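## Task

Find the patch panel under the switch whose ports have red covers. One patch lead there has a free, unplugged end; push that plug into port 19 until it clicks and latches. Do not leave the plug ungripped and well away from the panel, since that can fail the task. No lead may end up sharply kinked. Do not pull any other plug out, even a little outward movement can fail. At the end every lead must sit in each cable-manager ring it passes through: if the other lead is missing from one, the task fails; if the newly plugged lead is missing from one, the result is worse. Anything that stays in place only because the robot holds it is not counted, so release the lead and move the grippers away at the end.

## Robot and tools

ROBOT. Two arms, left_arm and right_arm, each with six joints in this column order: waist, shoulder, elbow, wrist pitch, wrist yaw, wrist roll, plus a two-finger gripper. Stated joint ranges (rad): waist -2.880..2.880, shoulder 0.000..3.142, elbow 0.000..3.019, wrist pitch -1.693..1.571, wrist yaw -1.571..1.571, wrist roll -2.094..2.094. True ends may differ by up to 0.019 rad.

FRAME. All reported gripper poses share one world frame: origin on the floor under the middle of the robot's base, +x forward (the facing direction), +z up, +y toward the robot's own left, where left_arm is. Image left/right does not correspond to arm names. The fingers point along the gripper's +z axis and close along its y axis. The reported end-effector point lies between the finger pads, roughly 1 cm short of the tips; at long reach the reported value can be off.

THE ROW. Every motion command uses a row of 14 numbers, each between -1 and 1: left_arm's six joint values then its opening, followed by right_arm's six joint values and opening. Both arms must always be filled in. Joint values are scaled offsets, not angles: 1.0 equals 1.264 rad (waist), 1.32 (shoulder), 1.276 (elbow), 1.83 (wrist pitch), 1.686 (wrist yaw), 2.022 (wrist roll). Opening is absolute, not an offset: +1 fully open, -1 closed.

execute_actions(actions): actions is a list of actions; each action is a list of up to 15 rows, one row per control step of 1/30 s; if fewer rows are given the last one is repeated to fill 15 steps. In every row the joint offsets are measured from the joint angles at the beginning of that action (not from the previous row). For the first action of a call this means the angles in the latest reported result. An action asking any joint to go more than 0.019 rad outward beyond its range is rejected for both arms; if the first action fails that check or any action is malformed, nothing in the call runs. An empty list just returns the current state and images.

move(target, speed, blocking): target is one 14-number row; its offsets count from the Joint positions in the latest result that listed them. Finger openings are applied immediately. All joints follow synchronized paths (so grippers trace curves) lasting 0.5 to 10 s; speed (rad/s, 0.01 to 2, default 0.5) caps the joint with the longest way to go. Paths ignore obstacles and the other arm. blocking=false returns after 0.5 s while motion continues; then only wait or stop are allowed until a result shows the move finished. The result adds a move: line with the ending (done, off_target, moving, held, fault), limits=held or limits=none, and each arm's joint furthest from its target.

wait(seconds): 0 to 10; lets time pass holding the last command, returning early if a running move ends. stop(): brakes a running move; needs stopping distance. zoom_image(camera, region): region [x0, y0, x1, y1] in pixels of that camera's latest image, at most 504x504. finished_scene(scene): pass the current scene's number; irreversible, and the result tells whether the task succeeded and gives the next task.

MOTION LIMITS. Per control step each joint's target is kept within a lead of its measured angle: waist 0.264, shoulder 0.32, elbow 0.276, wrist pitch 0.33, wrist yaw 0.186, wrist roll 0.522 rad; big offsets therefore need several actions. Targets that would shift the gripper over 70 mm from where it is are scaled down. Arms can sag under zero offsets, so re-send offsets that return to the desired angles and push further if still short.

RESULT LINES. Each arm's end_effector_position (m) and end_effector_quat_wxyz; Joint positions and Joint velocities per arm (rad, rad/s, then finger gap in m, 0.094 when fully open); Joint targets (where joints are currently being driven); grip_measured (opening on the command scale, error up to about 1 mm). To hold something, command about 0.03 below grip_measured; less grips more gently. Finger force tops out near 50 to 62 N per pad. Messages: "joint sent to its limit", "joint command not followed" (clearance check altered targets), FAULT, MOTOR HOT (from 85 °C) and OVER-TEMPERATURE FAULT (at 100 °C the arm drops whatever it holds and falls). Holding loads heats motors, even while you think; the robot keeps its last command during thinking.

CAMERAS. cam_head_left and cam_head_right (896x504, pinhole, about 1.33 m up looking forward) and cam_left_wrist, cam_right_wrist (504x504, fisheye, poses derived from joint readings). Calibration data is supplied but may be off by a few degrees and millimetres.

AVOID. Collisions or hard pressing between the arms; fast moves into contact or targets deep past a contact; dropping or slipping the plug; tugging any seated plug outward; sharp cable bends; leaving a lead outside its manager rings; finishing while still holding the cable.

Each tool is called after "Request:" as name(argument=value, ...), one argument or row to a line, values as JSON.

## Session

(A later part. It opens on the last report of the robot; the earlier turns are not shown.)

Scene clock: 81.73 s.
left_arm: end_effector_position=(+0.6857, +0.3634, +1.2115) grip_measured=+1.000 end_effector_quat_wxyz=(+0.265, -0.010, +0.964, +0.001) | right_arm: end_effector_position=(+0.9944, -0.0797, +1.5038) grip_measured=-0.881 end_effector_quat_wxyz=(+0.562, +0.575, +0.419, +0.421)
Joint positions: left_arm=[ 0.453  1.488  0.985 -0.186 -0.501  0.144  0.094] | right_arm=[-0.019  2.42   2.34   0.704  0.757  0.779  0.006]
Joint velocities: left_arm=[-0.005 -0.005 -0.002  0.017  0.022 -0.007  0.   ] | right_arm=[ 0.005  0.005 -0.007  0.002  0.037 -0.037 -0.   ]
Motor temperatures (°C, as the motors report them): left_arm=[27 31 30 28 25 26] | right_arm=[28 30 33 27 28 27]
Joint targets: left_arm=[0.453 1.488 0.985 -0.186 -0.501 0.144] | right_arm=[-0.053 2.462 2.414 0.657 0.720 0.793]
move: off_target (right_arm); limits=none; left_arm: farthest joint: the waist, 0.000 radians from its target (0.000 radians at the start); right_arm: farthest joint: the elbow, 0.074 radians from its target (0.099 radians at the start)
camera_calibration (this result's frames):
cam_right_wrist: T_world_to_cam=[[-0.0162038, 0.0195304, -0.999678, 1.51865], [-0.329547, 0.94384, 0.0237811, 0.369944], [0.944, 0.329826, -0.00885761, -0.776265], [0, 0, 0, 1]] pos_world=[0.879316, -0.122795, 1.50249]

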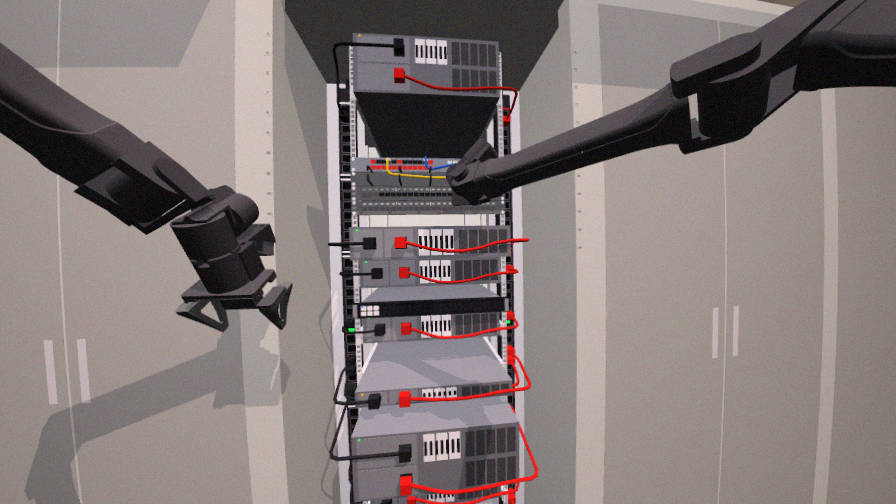

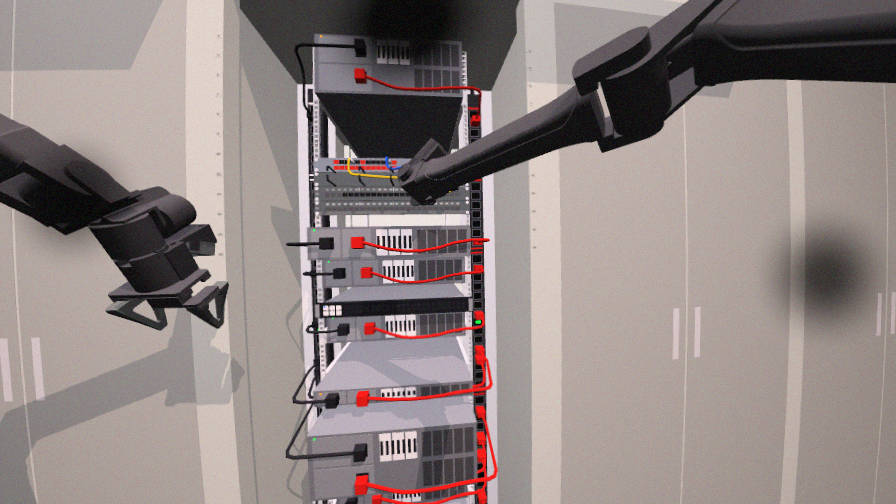

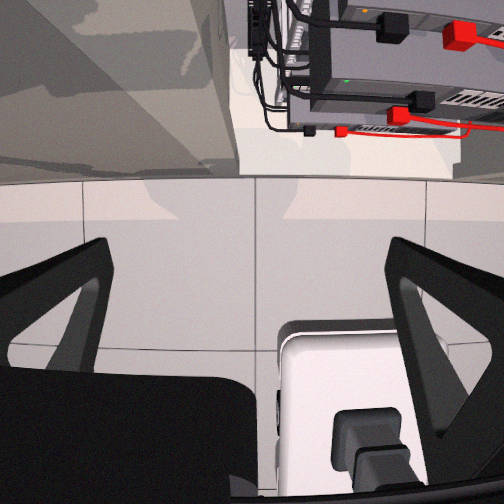

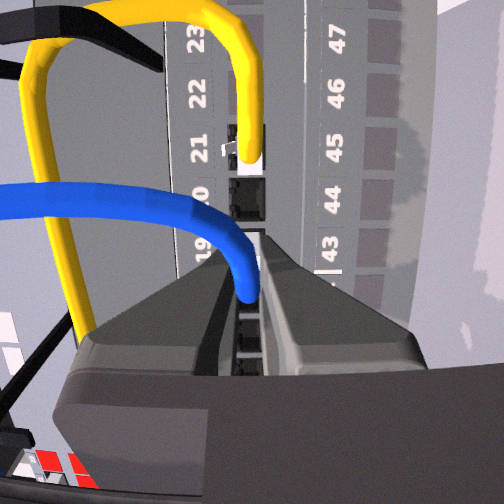

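Request:
move(
  target=[0,0,0,0,0,0,1, 0,0.008,0.02,0,0,0,-0.915],
  speed=0.05,
)

Request:
move(
  target=[0,0,0,0,0,0,1, 0,0.008,0.02,0,0,0,-0.6],
  speed=0.05,
)

Scene clock: 82.83 s.
left_arm: end_effector_position=(+0.6857, +0.3634, +1.2115) grip_measured=+1.000 end_effector_quat_wxyz=(+0.265, -0.010, +0.964, +0.001) | right_arm: end_effector_position=(+0.9933, -0.0785, +1.5043) grip_measured=-0.881 end_effector_quat_wxyz=(+0.561, +0.576, +0.419, +0.421)
Joint positions: left_arm=[ 0.453  1.488  0.985 -0.186 -0.501  0.144  0.094] | right_arm=[-0.017  2.42   2.339  0.705  0.761  0.779  0.006]
Joint velocities: left_arm=[ 0.005 -0.005 -0.017  0.002 -0.051 -0.007  0.   ] | right_arm=[ 0.015 -0.024 -0.012 -0.007  0.007 -0.037 -0.001]
Motor temperatures (°C, as the motors report them): left_arm=[27 31 30 28 25 26] | right_arm=[28 31 33 27 28 27]
Joint targets: left_arm=[0.453 1.488 0.985 -0.186 -0.501 0.144] | right_arm=[-0.019 2.431 2.365 0.704 0.757 0.779]
move: off_target (right_arm); limits=none; left_arm: farthest joint: the waist, 0.000 radians from its target (0.000 radians at the start); right_arm: farthest joint: the elbow, 0.027 radians from its target (0.026 radians at the start)
camera_calibration (this result's frames):
cam_right_wrist: T_world_to_cam=[[-0.0173425, 0.0211734, -0.999625, 1.52026], [-0.328909, 0.944012, 0.0257016, 0.364921], [0.944202, 0.329232, -0.00940738, -0.775077], [0, 0, 0, 1]] pos_world=[0.878221, -0.121498, 1.50302]

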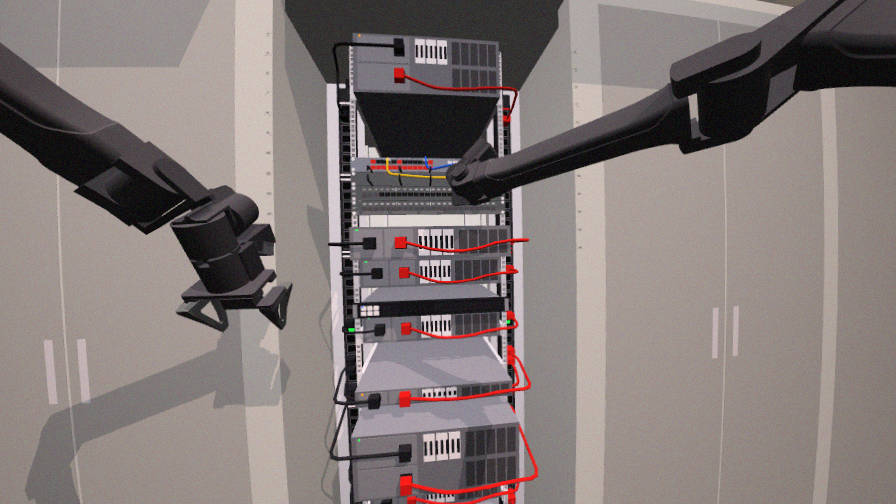

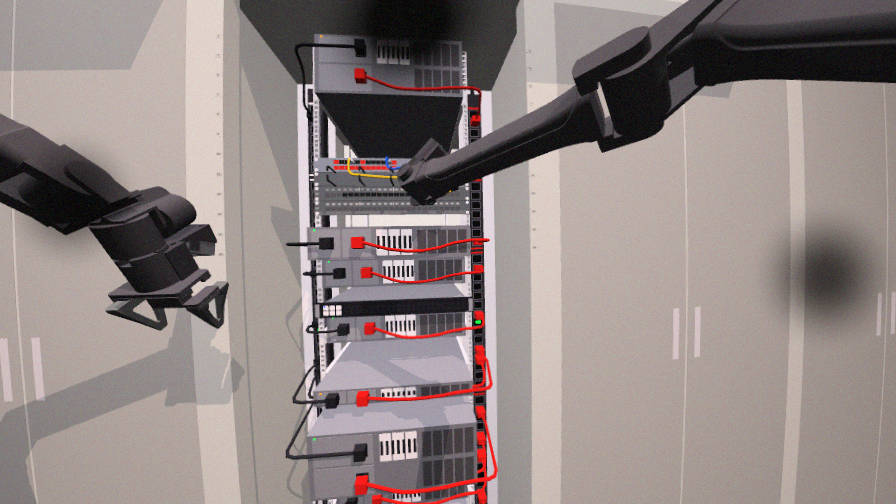

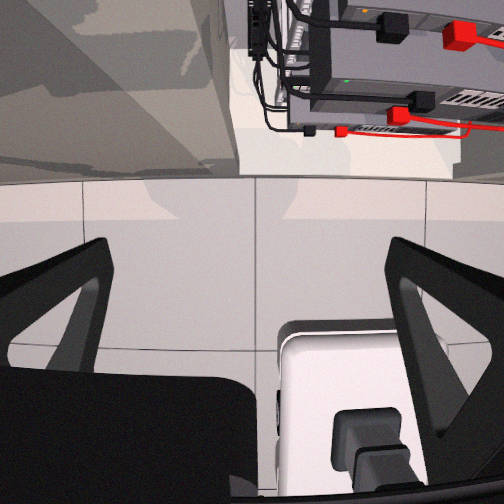

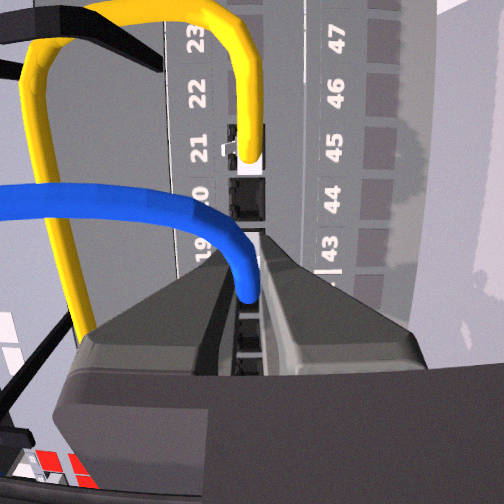

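Scene clock: 83.57 s.
left_arm: end_effector_position=(+0.6857, +0.3634, +1.2115) grip_measured=+1.000 end_effector_quat_wxyz=(+0.265, -0.010, +0.964, +0.001) | right_arm: end_effector_position=(+0.9928, -0.0777, +1.5021) grip_measured=-0.602 end_effector_quat_wxyz=(+0.561, +0.576, +0.422, +0.419)
Joint positions: left_arm=[ 0.453  1.488  0.985 -0.186 -0.501  0.144  0.094] | right_arm=[-0.017  2.42   2.335  0.704  0.763  0.777  0.019]
Joint velocities: left_arm=[ 0.005  0.005 -0.002  0.007  0.037  0.066  0.   ] | right_arm=[-0.024 -0.005  0.007 -0.002 -0.007  0.007 -0.001]
Motor temperatures (°C, as the motors report them): left_arm=[27 31 30 28 25 26] | right_arm=[28 31 33 27 28 27]
Joint targets: left_arm=[0.453 1.488 0.985 -0.186 -0.501 0.144] | right_arm=[-0.017 2.431 2.364 0.705 0.761 0.779]
move: off_target (right_arm); limits=none; left_arm: farthest joint: the waist, 0.000 radians from its target (0.000 radians at the start); right_arm: farthest joint: the elbow, 0.030 radians from its target (0.026 radians at the start)
camera_calibration (this result's frames):
cam_right_wrist: T_world_to_cam=[[-0.0227599, 0.0179313, -0.99958, 1.52311], [-0.329356, 0.94389, 0.0244315, 0.366341], [0.943932, 0.329774, -0.015577, -0.765343], [0, 0, 0, 1]] pos_world=[0.877754, -0.120706, 1.50159]

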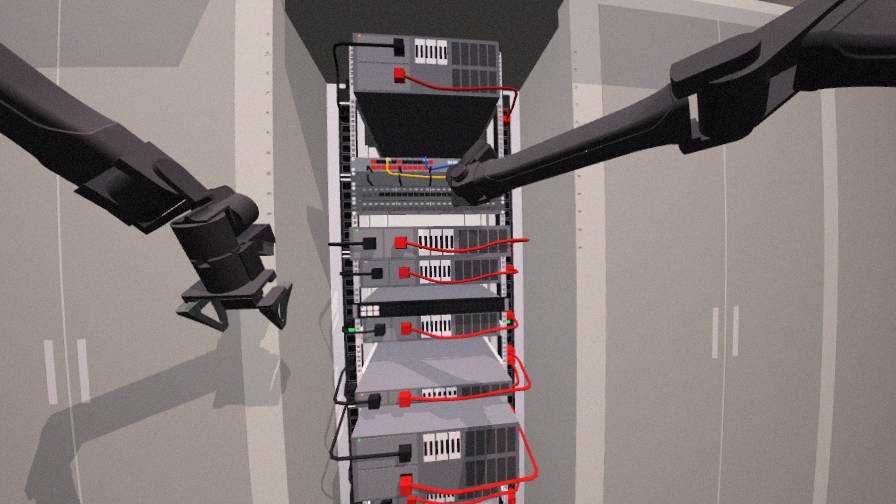

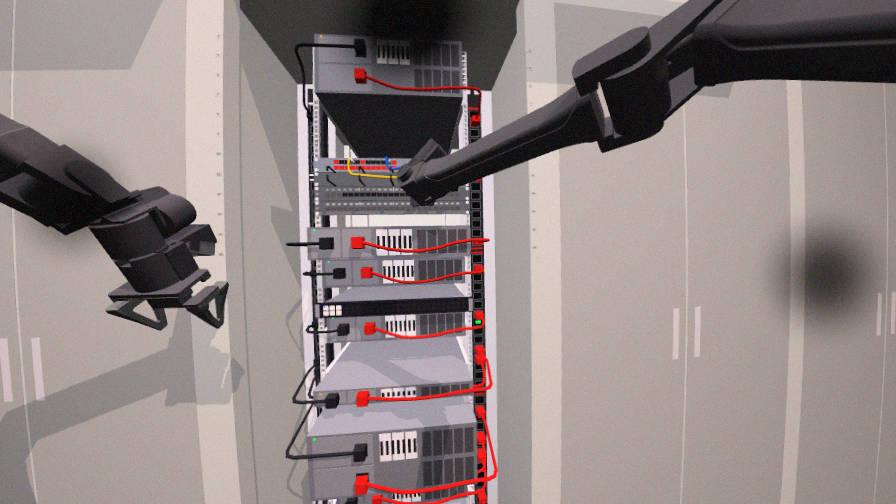

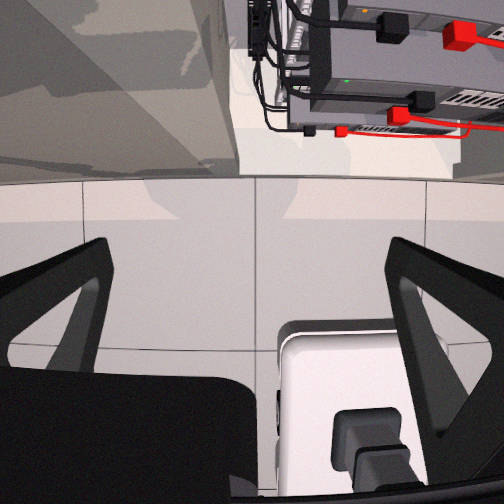

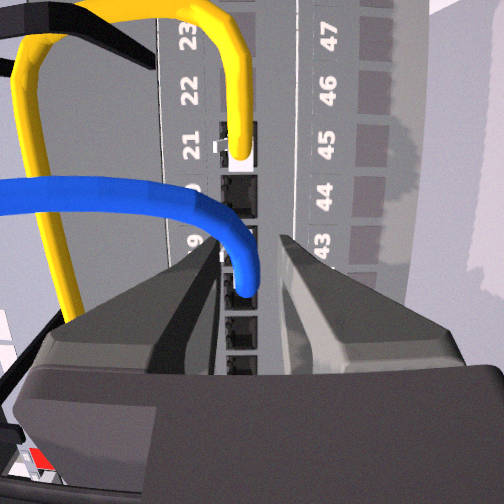

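Request:
move(
  target=[0,0,0,0,0,0,1, 0.018,-0.078,-0.138,0.055,-0.02,-0.01,-0.68],
  speed=0.1,
)

Request:
move(
  target=[0,0,0,0,0,0,1, 0.03,-0.08,-0.16,0.08,0.01,-0.012,-0.68],
  speed=0.15,
)

Scene clock: 86.00 s.
left_arm: end_effector_position=(+0.6857, +0.3634, +1.2115) grip_measured=+1.000 end_effector_quat_wxyz=(+0.265, -0.010, +0.964, +0.001) | right_arm: end_effector_position=(+0.9726, -0.0794, +1.4991) grip_measured=-0.678 end_effector_quat_wxyz=(+0.562, +0.562, +0.430, +0.428)
Joint positions: left_arm=[ 0.453  1.488  0.985 -0.186 -0.501  0.144  0.094] | right_arm=[-0.013  2.339  2.162  0.784  0.733  0.771  0.015]
Joint velocities: left_arm=[-0.005 -0.005  0.012 -0.007 -0.022 -0.022  0.   ] | right_arm=[-0.005 -0.005  0.002  0.002 -0.007 -0.066 -0.   ]
Motor temperatures (°C, as the motors report them): left_arm=[27 31 30 28 25 26] | right_arm=[28 31 33 27 28 27]
Joint targets: left_arm=[0.453 1.488 0.985 -0.186 -0.501 0.144] | right_arm=[0.006 2.318 2.159 0.805 0.730 0.757]
move: off_target (right_arm); limits=none; left_arm: farthest joint: the waist, 0.000 radians from its target (0.000 radians at the start); right_arm: farthest joint: the shoulder, 0.022 radians from its target (0.103 radians at the start)
camera_calibration (this result's frames):
cam_right_wrist: T_world_to_cam=[[-0.0101743, 0.00114587, -0.999948, 1.50671], [-0.358563, 0.933494, 0.00471804, 0.418486], [0.93345, 0.358592, -0.00908678, -0.742977], [0, 0, 0, 1]] pos_world=[0.858915, -0.125954, 1.4979]

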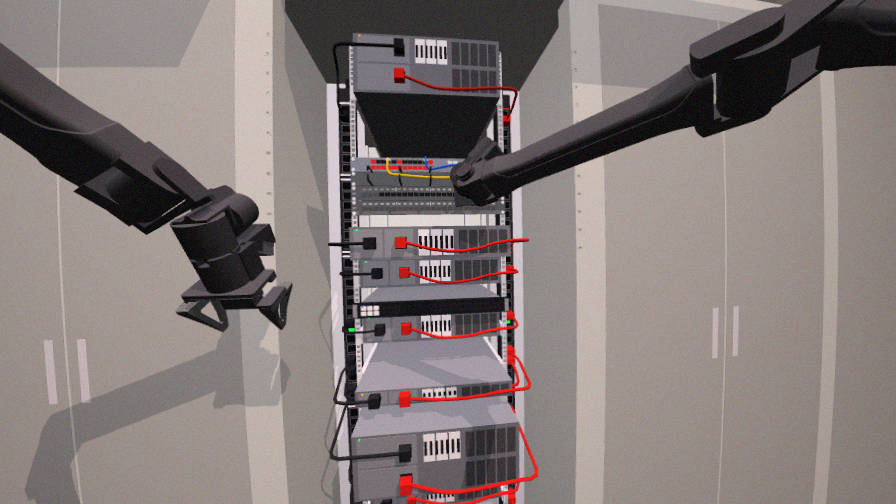

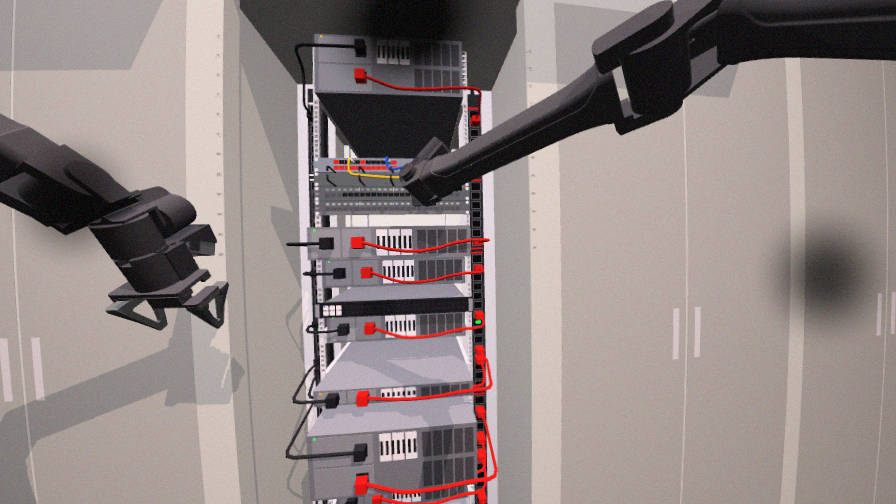

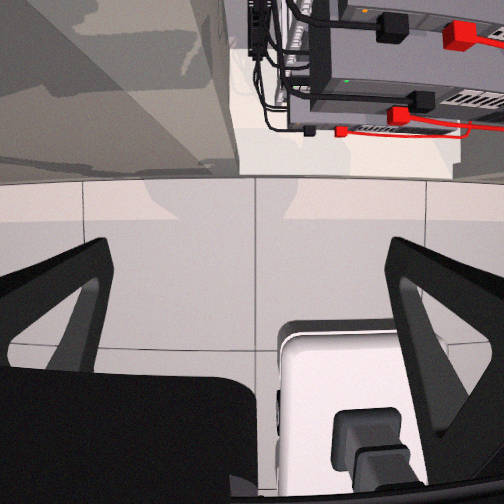

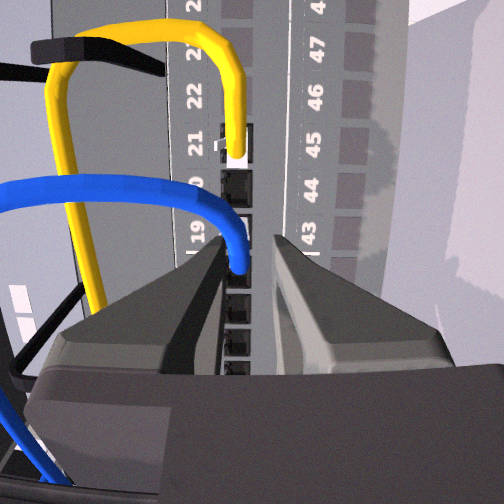

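Scene clock: 87.87 s.
left_arm: end_effector_position=(+0.6857, +0.3634, +1.2115) grip_measured=+1.000 end_effector_quat_wxyz=(+0.265, -0.010, +0.964, +0.001) | right_arm: end_effector_position=(+0.9344, -0.0808, +1.4954) grip_measured=-0.678 end_effector_quat_wxyz=(+0.561, +0.562, +0.428, +0.431)
Joint positions: left_arm=[ 0.453  1.488  0.985 -0.186 -0.501  0.144  0.094] | right_arm=[0.009 2.251 1.96  0.91  0.746 0.761 0.015]
Joint velocities: left_arm=[-0.005  0.005  0.002 -0.007  0.007 -0.125  0.   ] | right_arm=[-0.005 -0.024 -0.012 -0.012 -0.022 -0.051 -0.002]
Motor temperatures (°C, as the motors report them): left_arm=[27 31 30 28 25 26] | right_arm=[28 31 32 27 28 27]
Joint targets: left_arm=[0.453 1.488 0.985 -0.186 -0.501 0.144] | right_arm=[0.025 2.233 1.958 0.930 0.750 0.747]
move: off_target (right_arm); limits=none; left_arm: farthest joint: the waist, 0.000 radians from its target (0.000 radians at the start); right_arm: farthest joint: the wrist pitch, 0.021 radians from its target (0.146 radians at the start)
camera_calibration (this result's frames):
cam_right_wrist: T_world_to_cam=[[-0.00496451, 0.00642724, -0.999967, 1.4982], [-0.361633, 0.932288, 0.00778763, 0.404331], [0.932307, 0.36166, -0.00230406, -0.715705], [0, 0, 0, 1]] pos_world=[0.820915, -0.127741, 1.49335]

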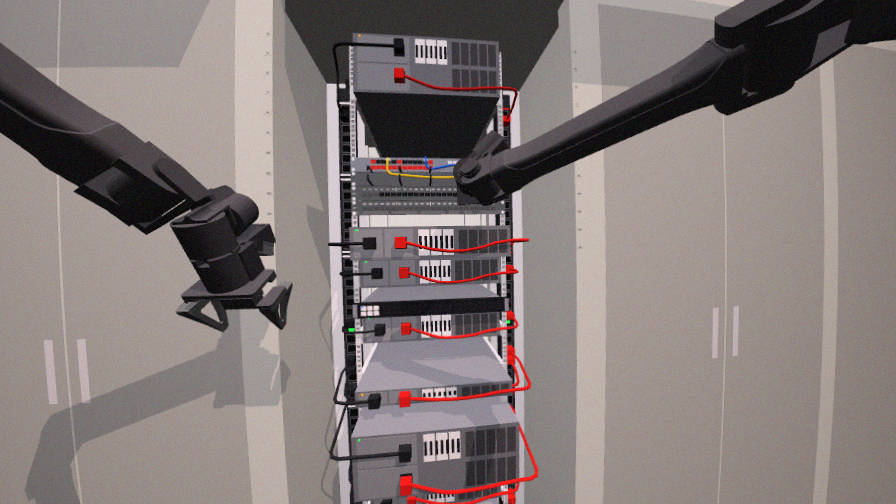

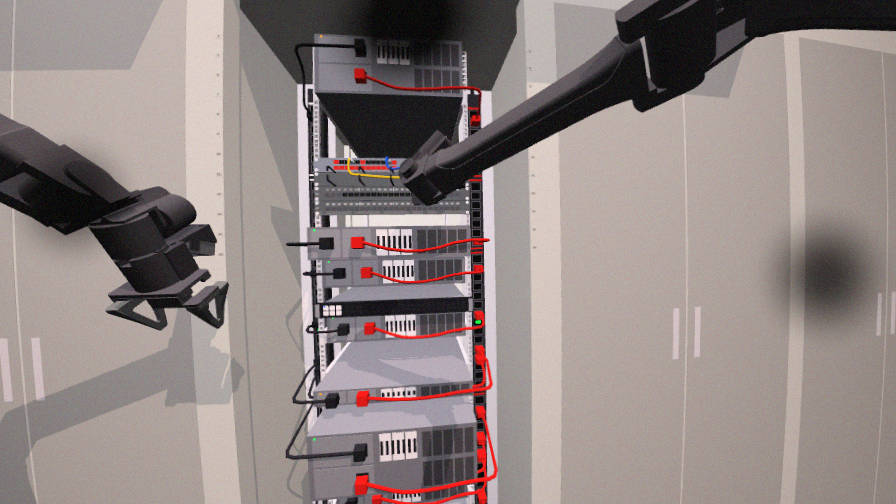

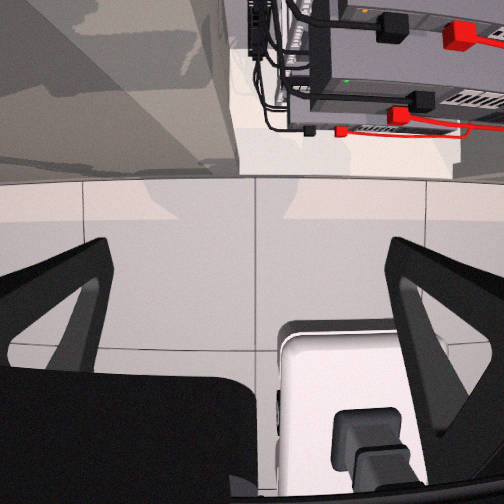

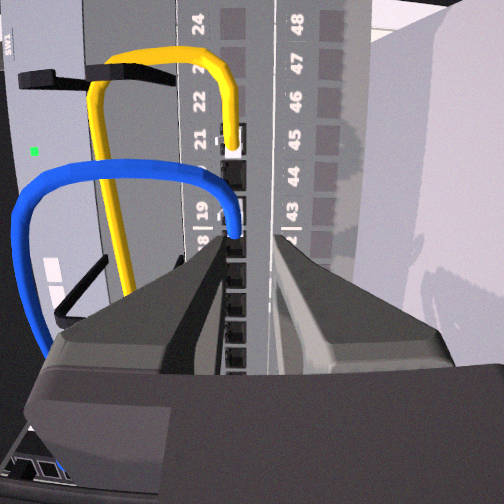

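Request:
move(
  target=[0,0,0,0,0,0,1, 0.02,-0.264,-0.357,-0.051,-0.113,-0.715,-0.68],
  speed=0.7,
)

Scene clock: 91.17 s.
left_arm: end_effector_position=(+0.6857, +0.3634, +1.2115) grip_measured=+1.000 end_effector_quat_wxyz=(+0.265, -0.010, +0.964, +0.001) | right_arm: end_effector_position=(+0.8618, -0.1118, +1.5230) grip_measured=-0.678 end_effector_quat_wxyz=(+0.714, +0.014, +0.700, +0.004)
Joint positions: left_arm=[ 0.453  1.488  0.985 -0.186 -0.501  0.144  0.094] | right_arm=[ 0.018  1.918  1.507  0.834  0.559 -0.67   0.015]
Joint velocities: left_arm=[-0.005 -0.005 -0.022  0.012 -0.051 -0.007  0.   ] | right_arm=[-0.005 -0.015 -0.022 -0.017  0.066  0.037  0.   ]
Motor temperatures (°C, as the motors report them): left_arm=[27 31 30 28 25 26] | right_arm=[28 31 32 27 28 27]
Joint targets: left_arm=[0.453 1.488 0.985 -0.186 -0.501 0.144] | right_arm=[0.034 1.903 1.504 0.817 0.555 -0.685]
move: done; limits=none; left_arm: farthest joint: the waist, 0.000 radians from its target (0.000 radians at the start); right_arm: farthest joint: the wrist pitch, 0.018 radians from its target (0.093 radians at the start)
camera_calibration (this result's frames):
cam_right_wrist: T_world_to_cam=[[-0.0215455, -0.99941, -0.0267366, -0.0547779], [-0.576179, 0.0342675, -0.816605, 1.74684], [0.81704, -0.00218911, -0.576577, 0.296589], [0, 0, 0, 1]] pos_world=[0.762985, -0.113956, 1.59602]

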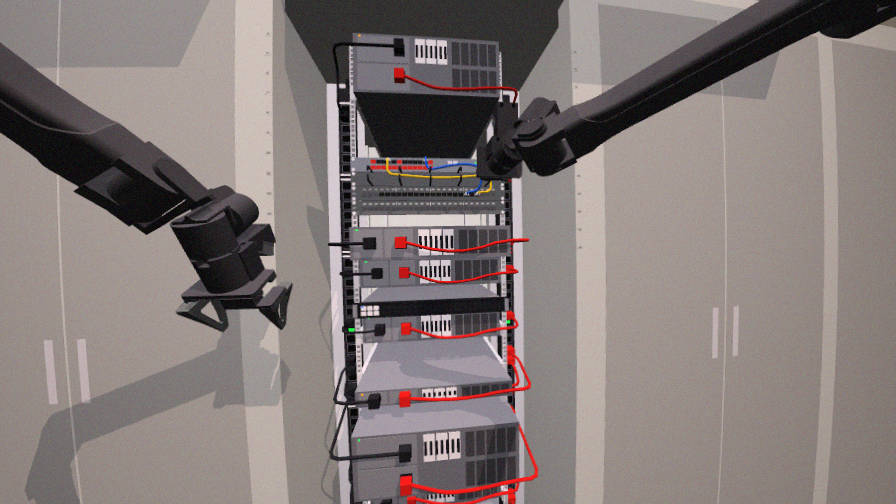

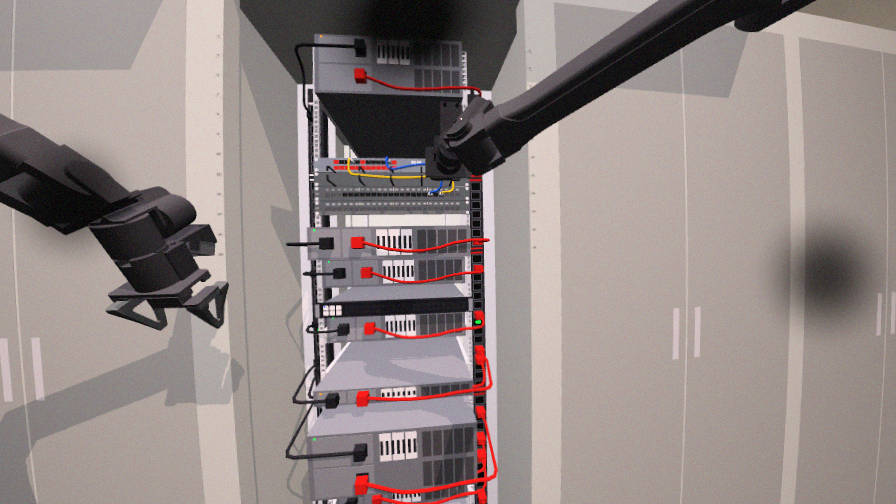

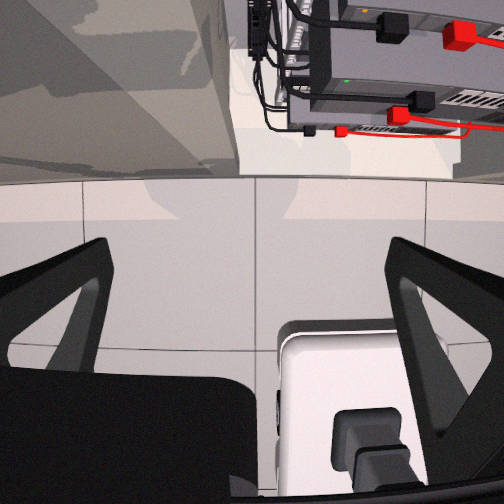

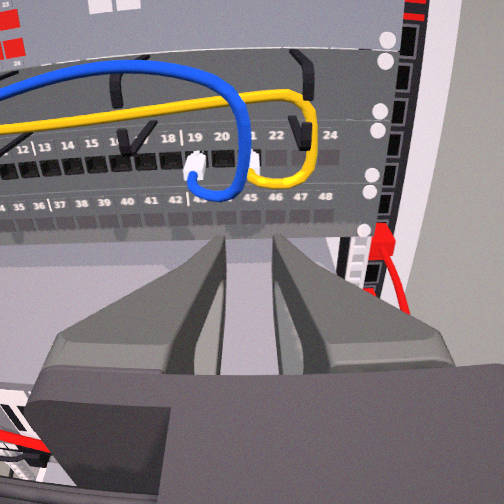

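Request:
zoom_image(
  camera="cam_right_wrist",
  region=[80, 40, 340, 220],
)

Request:
zoom_image(
  camera="cam_head_left",
  region=[400, 145, 510, 210],
)

Region (80, 40, 340, 220) of cam_right_wrist's 504x504 image, scaled by 1.938, with more detail than that image has; it fills the top 349 rows of this view, and the rest is white.

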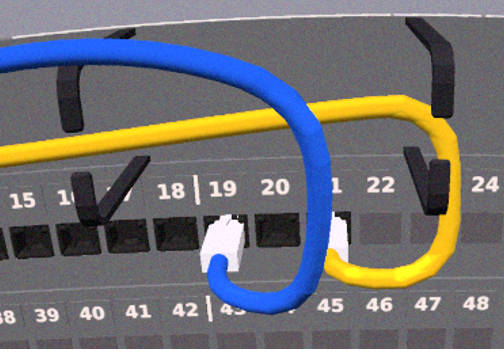

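Region (400, 145, 510, 210) of cam_head_left's 896x504 image, scaled by 4.582, with more detail than that image has; it fills the top 298 rows of this view, and the rest is white.

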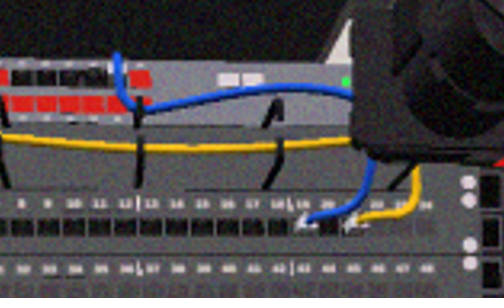

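Request:
execute_actions(
  actions=[],
)

Scene clock: 92.97 s.
left_arm: end_effector_position=(+0.6857, +0.3634, +1.2115) grip_measured=+1.000 end_effector_quat_wxyz=(+0.265, -0.010, +0.964, +0.001) | right_arm: end_effector_position=(+0.8618, -0.1118, +1.5230) grip_measured=-0.678 end_effector_quat_wxyz=(+0.714, +0.014, +0.700, +0.004)
Joint positions: left_arm=[ 0.453  1.488  0.985 -0.186 -0.501  0.144  0.094] | right_arm=[ 0.018  1.918  1.507  0.834  0.559 -0.671  0.015]
Joint velocities: left_arm=[-0.005 -0.005 -0.002 -0.007 -0.051 -0.051  0.   ] | right_arm=[ 0.015 -0.005  0.007 -0.012  0.007  0.022 -0.   ]
Motor temperatures (°C, as the motors report them): left_arm=[27 31 30 28 25 26] | right_arm=[28 31 32 27 28 27]
Joint targets: left_arm=[0.453 1.488 0.985 -0.186 -0.501 0.144] | right_arm=[0.034 1.903 1.504 0.817 0.555 -0.685]
camera_calibration (this result's frames):
cam_right_wrist: T_world_to_cam=[[-0.0215604, -0.99943, -0.0259741, -0.0559286], [-0.576187, 0.0336531, -0.816625, 1.74681], [0.817033, -0.00264084, -0.576585, 0.296555], [0, 0, 0, 1]] pos_world=[0.762986, -0.113899, 1.59602]

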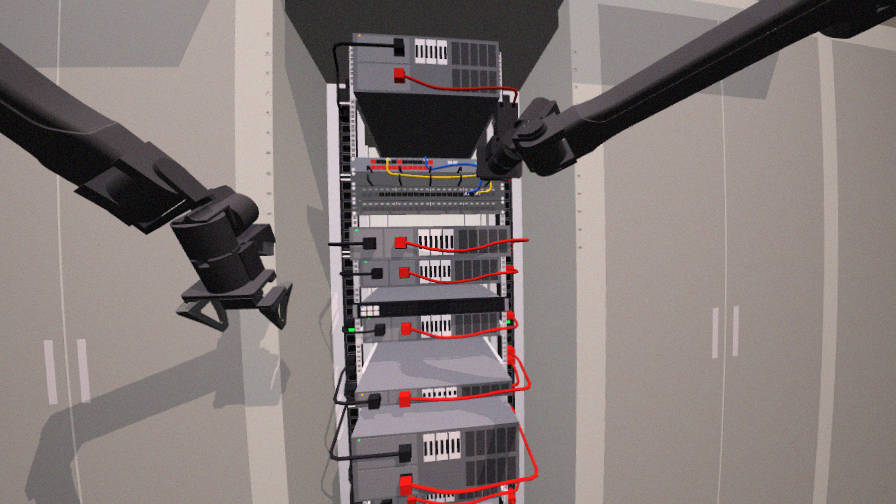

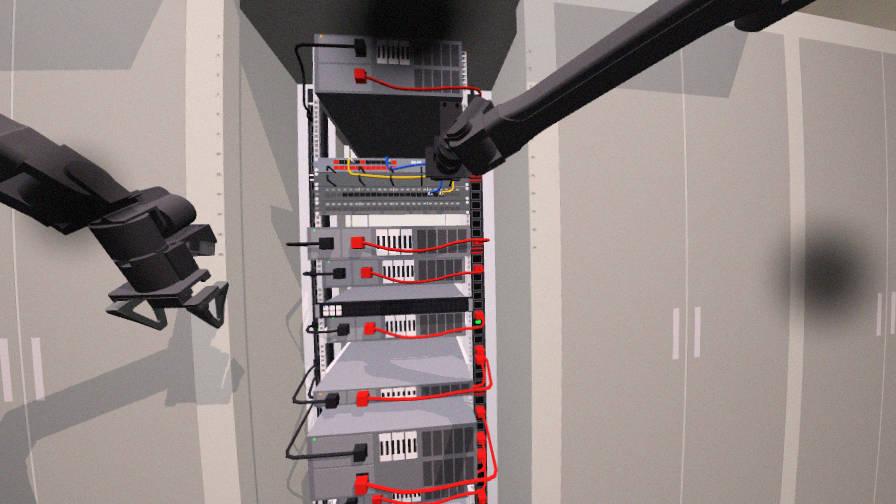

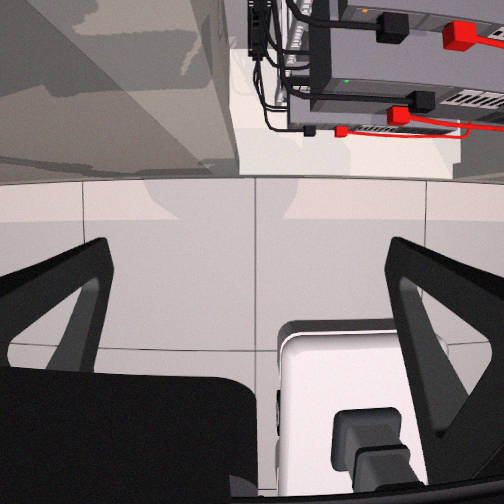

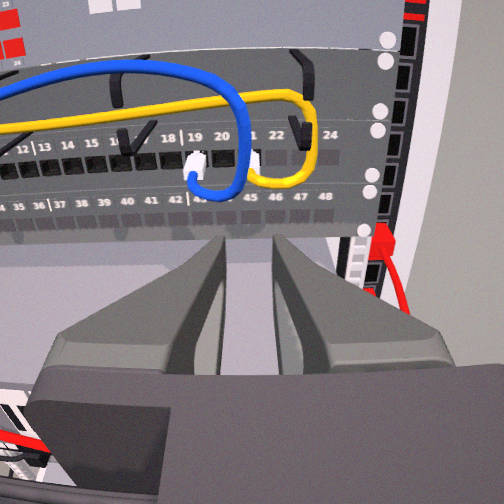

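Request:
move(
  target=[0,0,0,0,0,0,1,-0.122,0.319,0.351,0.173,-0.238,-0.032,-0.6],
  speed=0.3,
)

Scene clock: 97.43 s.
left_arm: end_effector_position=(+0.6857, +0.3634, +1.2115) grip_measured=+1.000 end_effector_quat_wxyz=(+0.265, -0.010, +0.964, +0.001) | right_arm: end_effector_position=(+0.9479, -0.0822, +1.4749) grip_measured=-0.602 end_effector_quat_wxyz=(+0.844, +0.005, +0.536, +0.002)
Joint positions: left_arm=[ 0.453  1.488  0.985 -0.186 -0.501  0.144  0.094] | right_arm=[-0.117  2.316  1.915  1.13   0.161 -0.721  0.019]
Joint velocities: left_arm=[-0.005 -0.005 -0.002 -0.007 -0.007  0.022  0.   ] | right_arm=[-0.015 -0.005 -0.002  0.007  0.037 -0.037 -0.   ]
Motor temperatures (°C, as the motors report them): left_arm=[27 31 30 28 25 26] | right_arm=[28 31 32 27 28 27]
Joint targets: left_arm=[0.453 1.488 0.985 -0.186 -0.501 0.144] | right_arm=[-0.137 2.339 1.955 1.151 0.158 -0.735]
move: off_target (right_arm); limits=none; left_arm: farthest joint: the waist, 0.000 radians from its target (0.000 radians at the start); right_arm: farthest joint: the elbow, 0.040 radians from its target (0.448 radians at the start)
camera_calibration (this result's frames):
cam_right_wrist: T_world_to_cam=[[-0.00795499, -0.999858, -0.0148751, -0.0550069], [-0.193083, 0.0161315, -0.98105, 1.63405], [0.98115, -0.00493212, -0.193184, -0.522736], [0, 0, 0, 1]] pos_world=[0.827952, -0.0839368, 1.50128]

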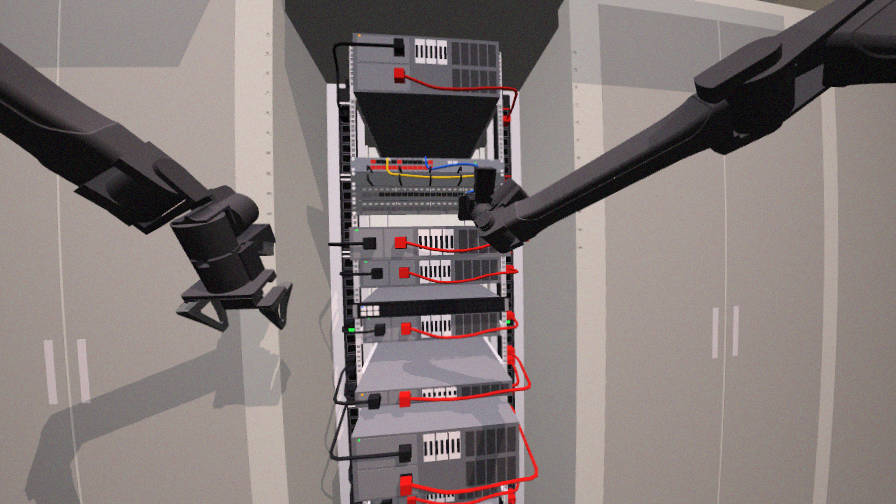

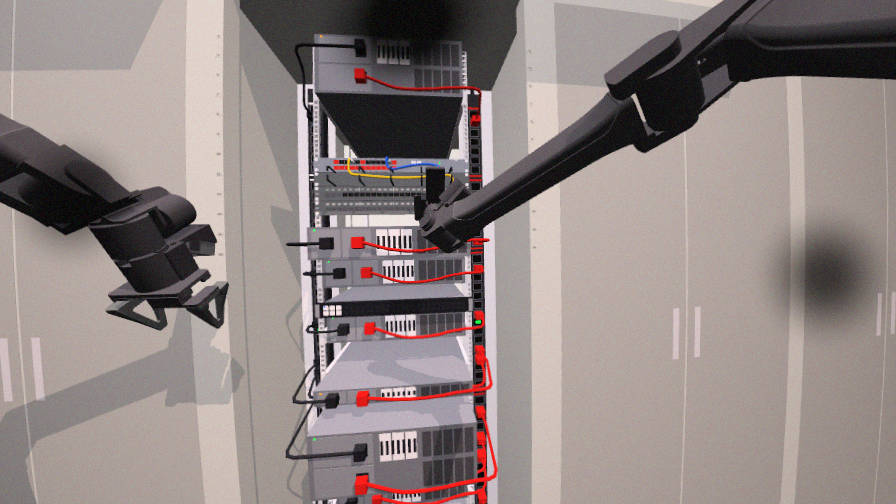

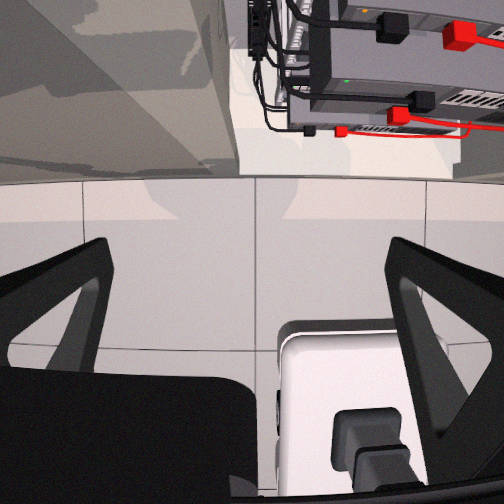

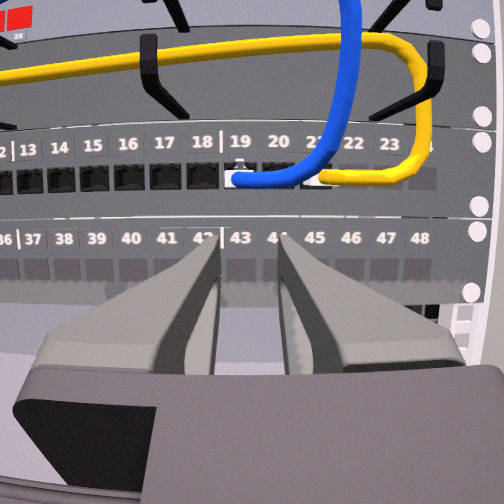

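Request:
move(
  target=[0,0,0,0,0,0,1,0,0.0606,0.175,-0.0803,-0.005,-0.007,-0.6],
  speed=0.15,
)

Scene clock: 103.40 s.
left_arm: end_effector_position=(+0.6857, +0.3634, +1.2115) grip_measured=+1.000 end_effector_quat_wxyz=(+0.265, -0.010, +0.964, +0.001) | right_arm: end_effector_position=(+0.9806, -0.0777, +1.4951) grip_measured=-0.602 end_effector_quat_wxyz=(+0.843, +0.001, +0.539, +0.004)
Joint positions: left_arm=[ 0.453  1.488  0.985 -0.186 -0.501  0.144  0.094] | right_arm=[-0.117  2.367  2.088  0.998  0.16  -0.721  0.019]
Joint velocities: left_arm=[-0.005 -0.015  0.002  0.002  0.037 -0.037  0.   ] | right_arm=[ 0.005  0.015 -0.002 -0.012 -0.066  0.022  0.   ]
Motor temperatures (°C, as the motors report them): left_arm=[27 31 30 28 25 26] | right_arm=[28 31 32 27 28 27]
Joint targets: left_arm=[0.453 1.488 0.985 -0.186 -0.501 0.144] | right_arm=[-0.117 2.396 2.138 0.983 0.153 -0.735]
move: off_target (right_arm); limits=none; left_arm: farthest joint: the waist, 0.000 radians from its target (0.000 radians at the start); right_arm: farthest joint: the elbow, 0.050 radians from its target (0.224 radians at the start)
camera_calibration (this result's frames):
cam_right_wrist: T_world_to_cam=[[-0.00175095, -0.999947, -0.0101835, -0.0630271], [-0.199328, 0.0103282, -0.979878, 1.66398], [0.979931, 0.000314137, -0.199335, -0.540047], [0, 0, 0, 1]] pos_world=[0.860776, -0.08004, 1.52221]

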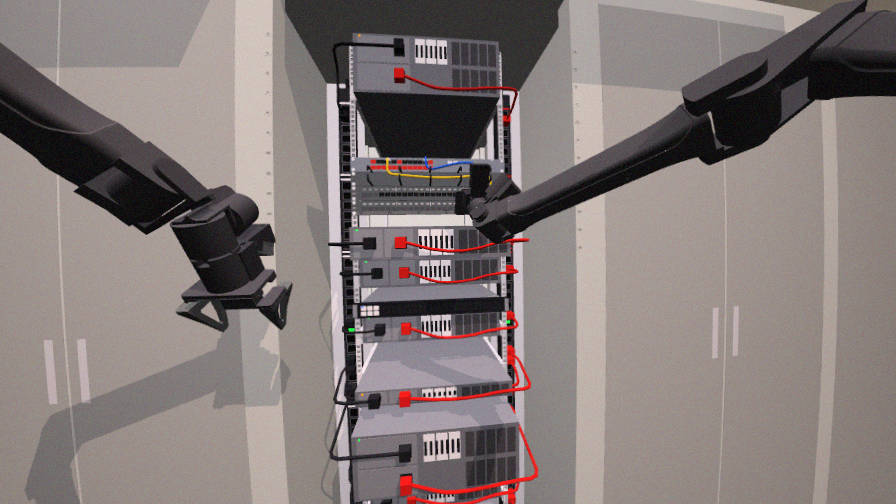

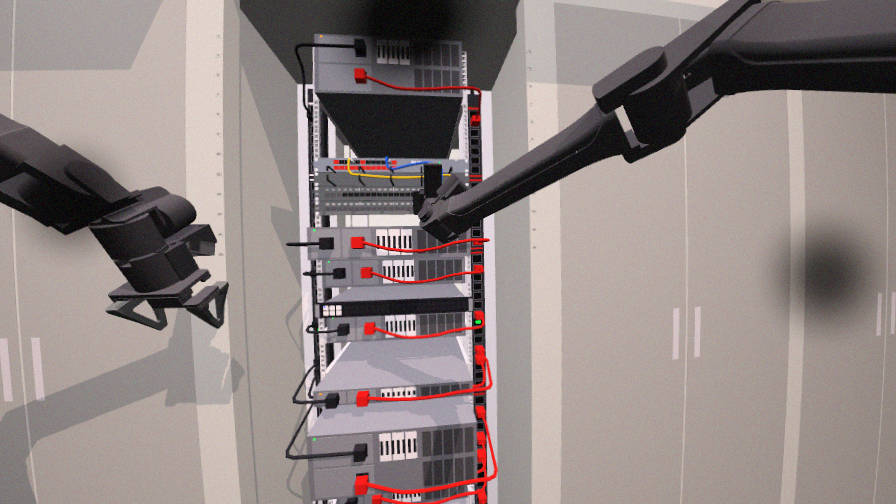

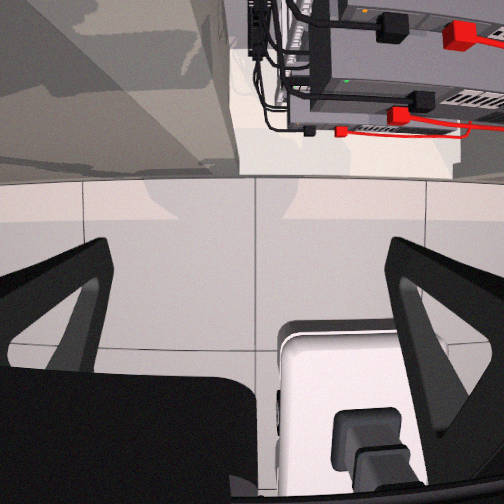

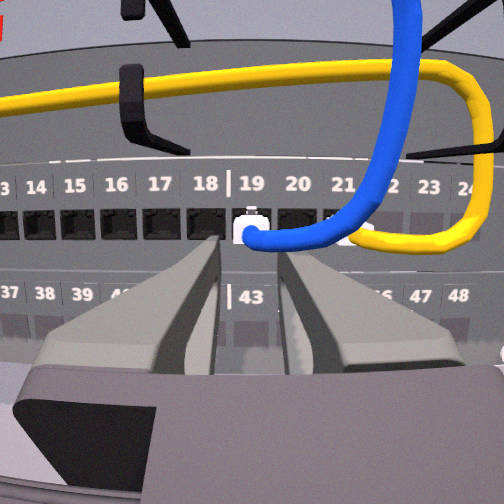

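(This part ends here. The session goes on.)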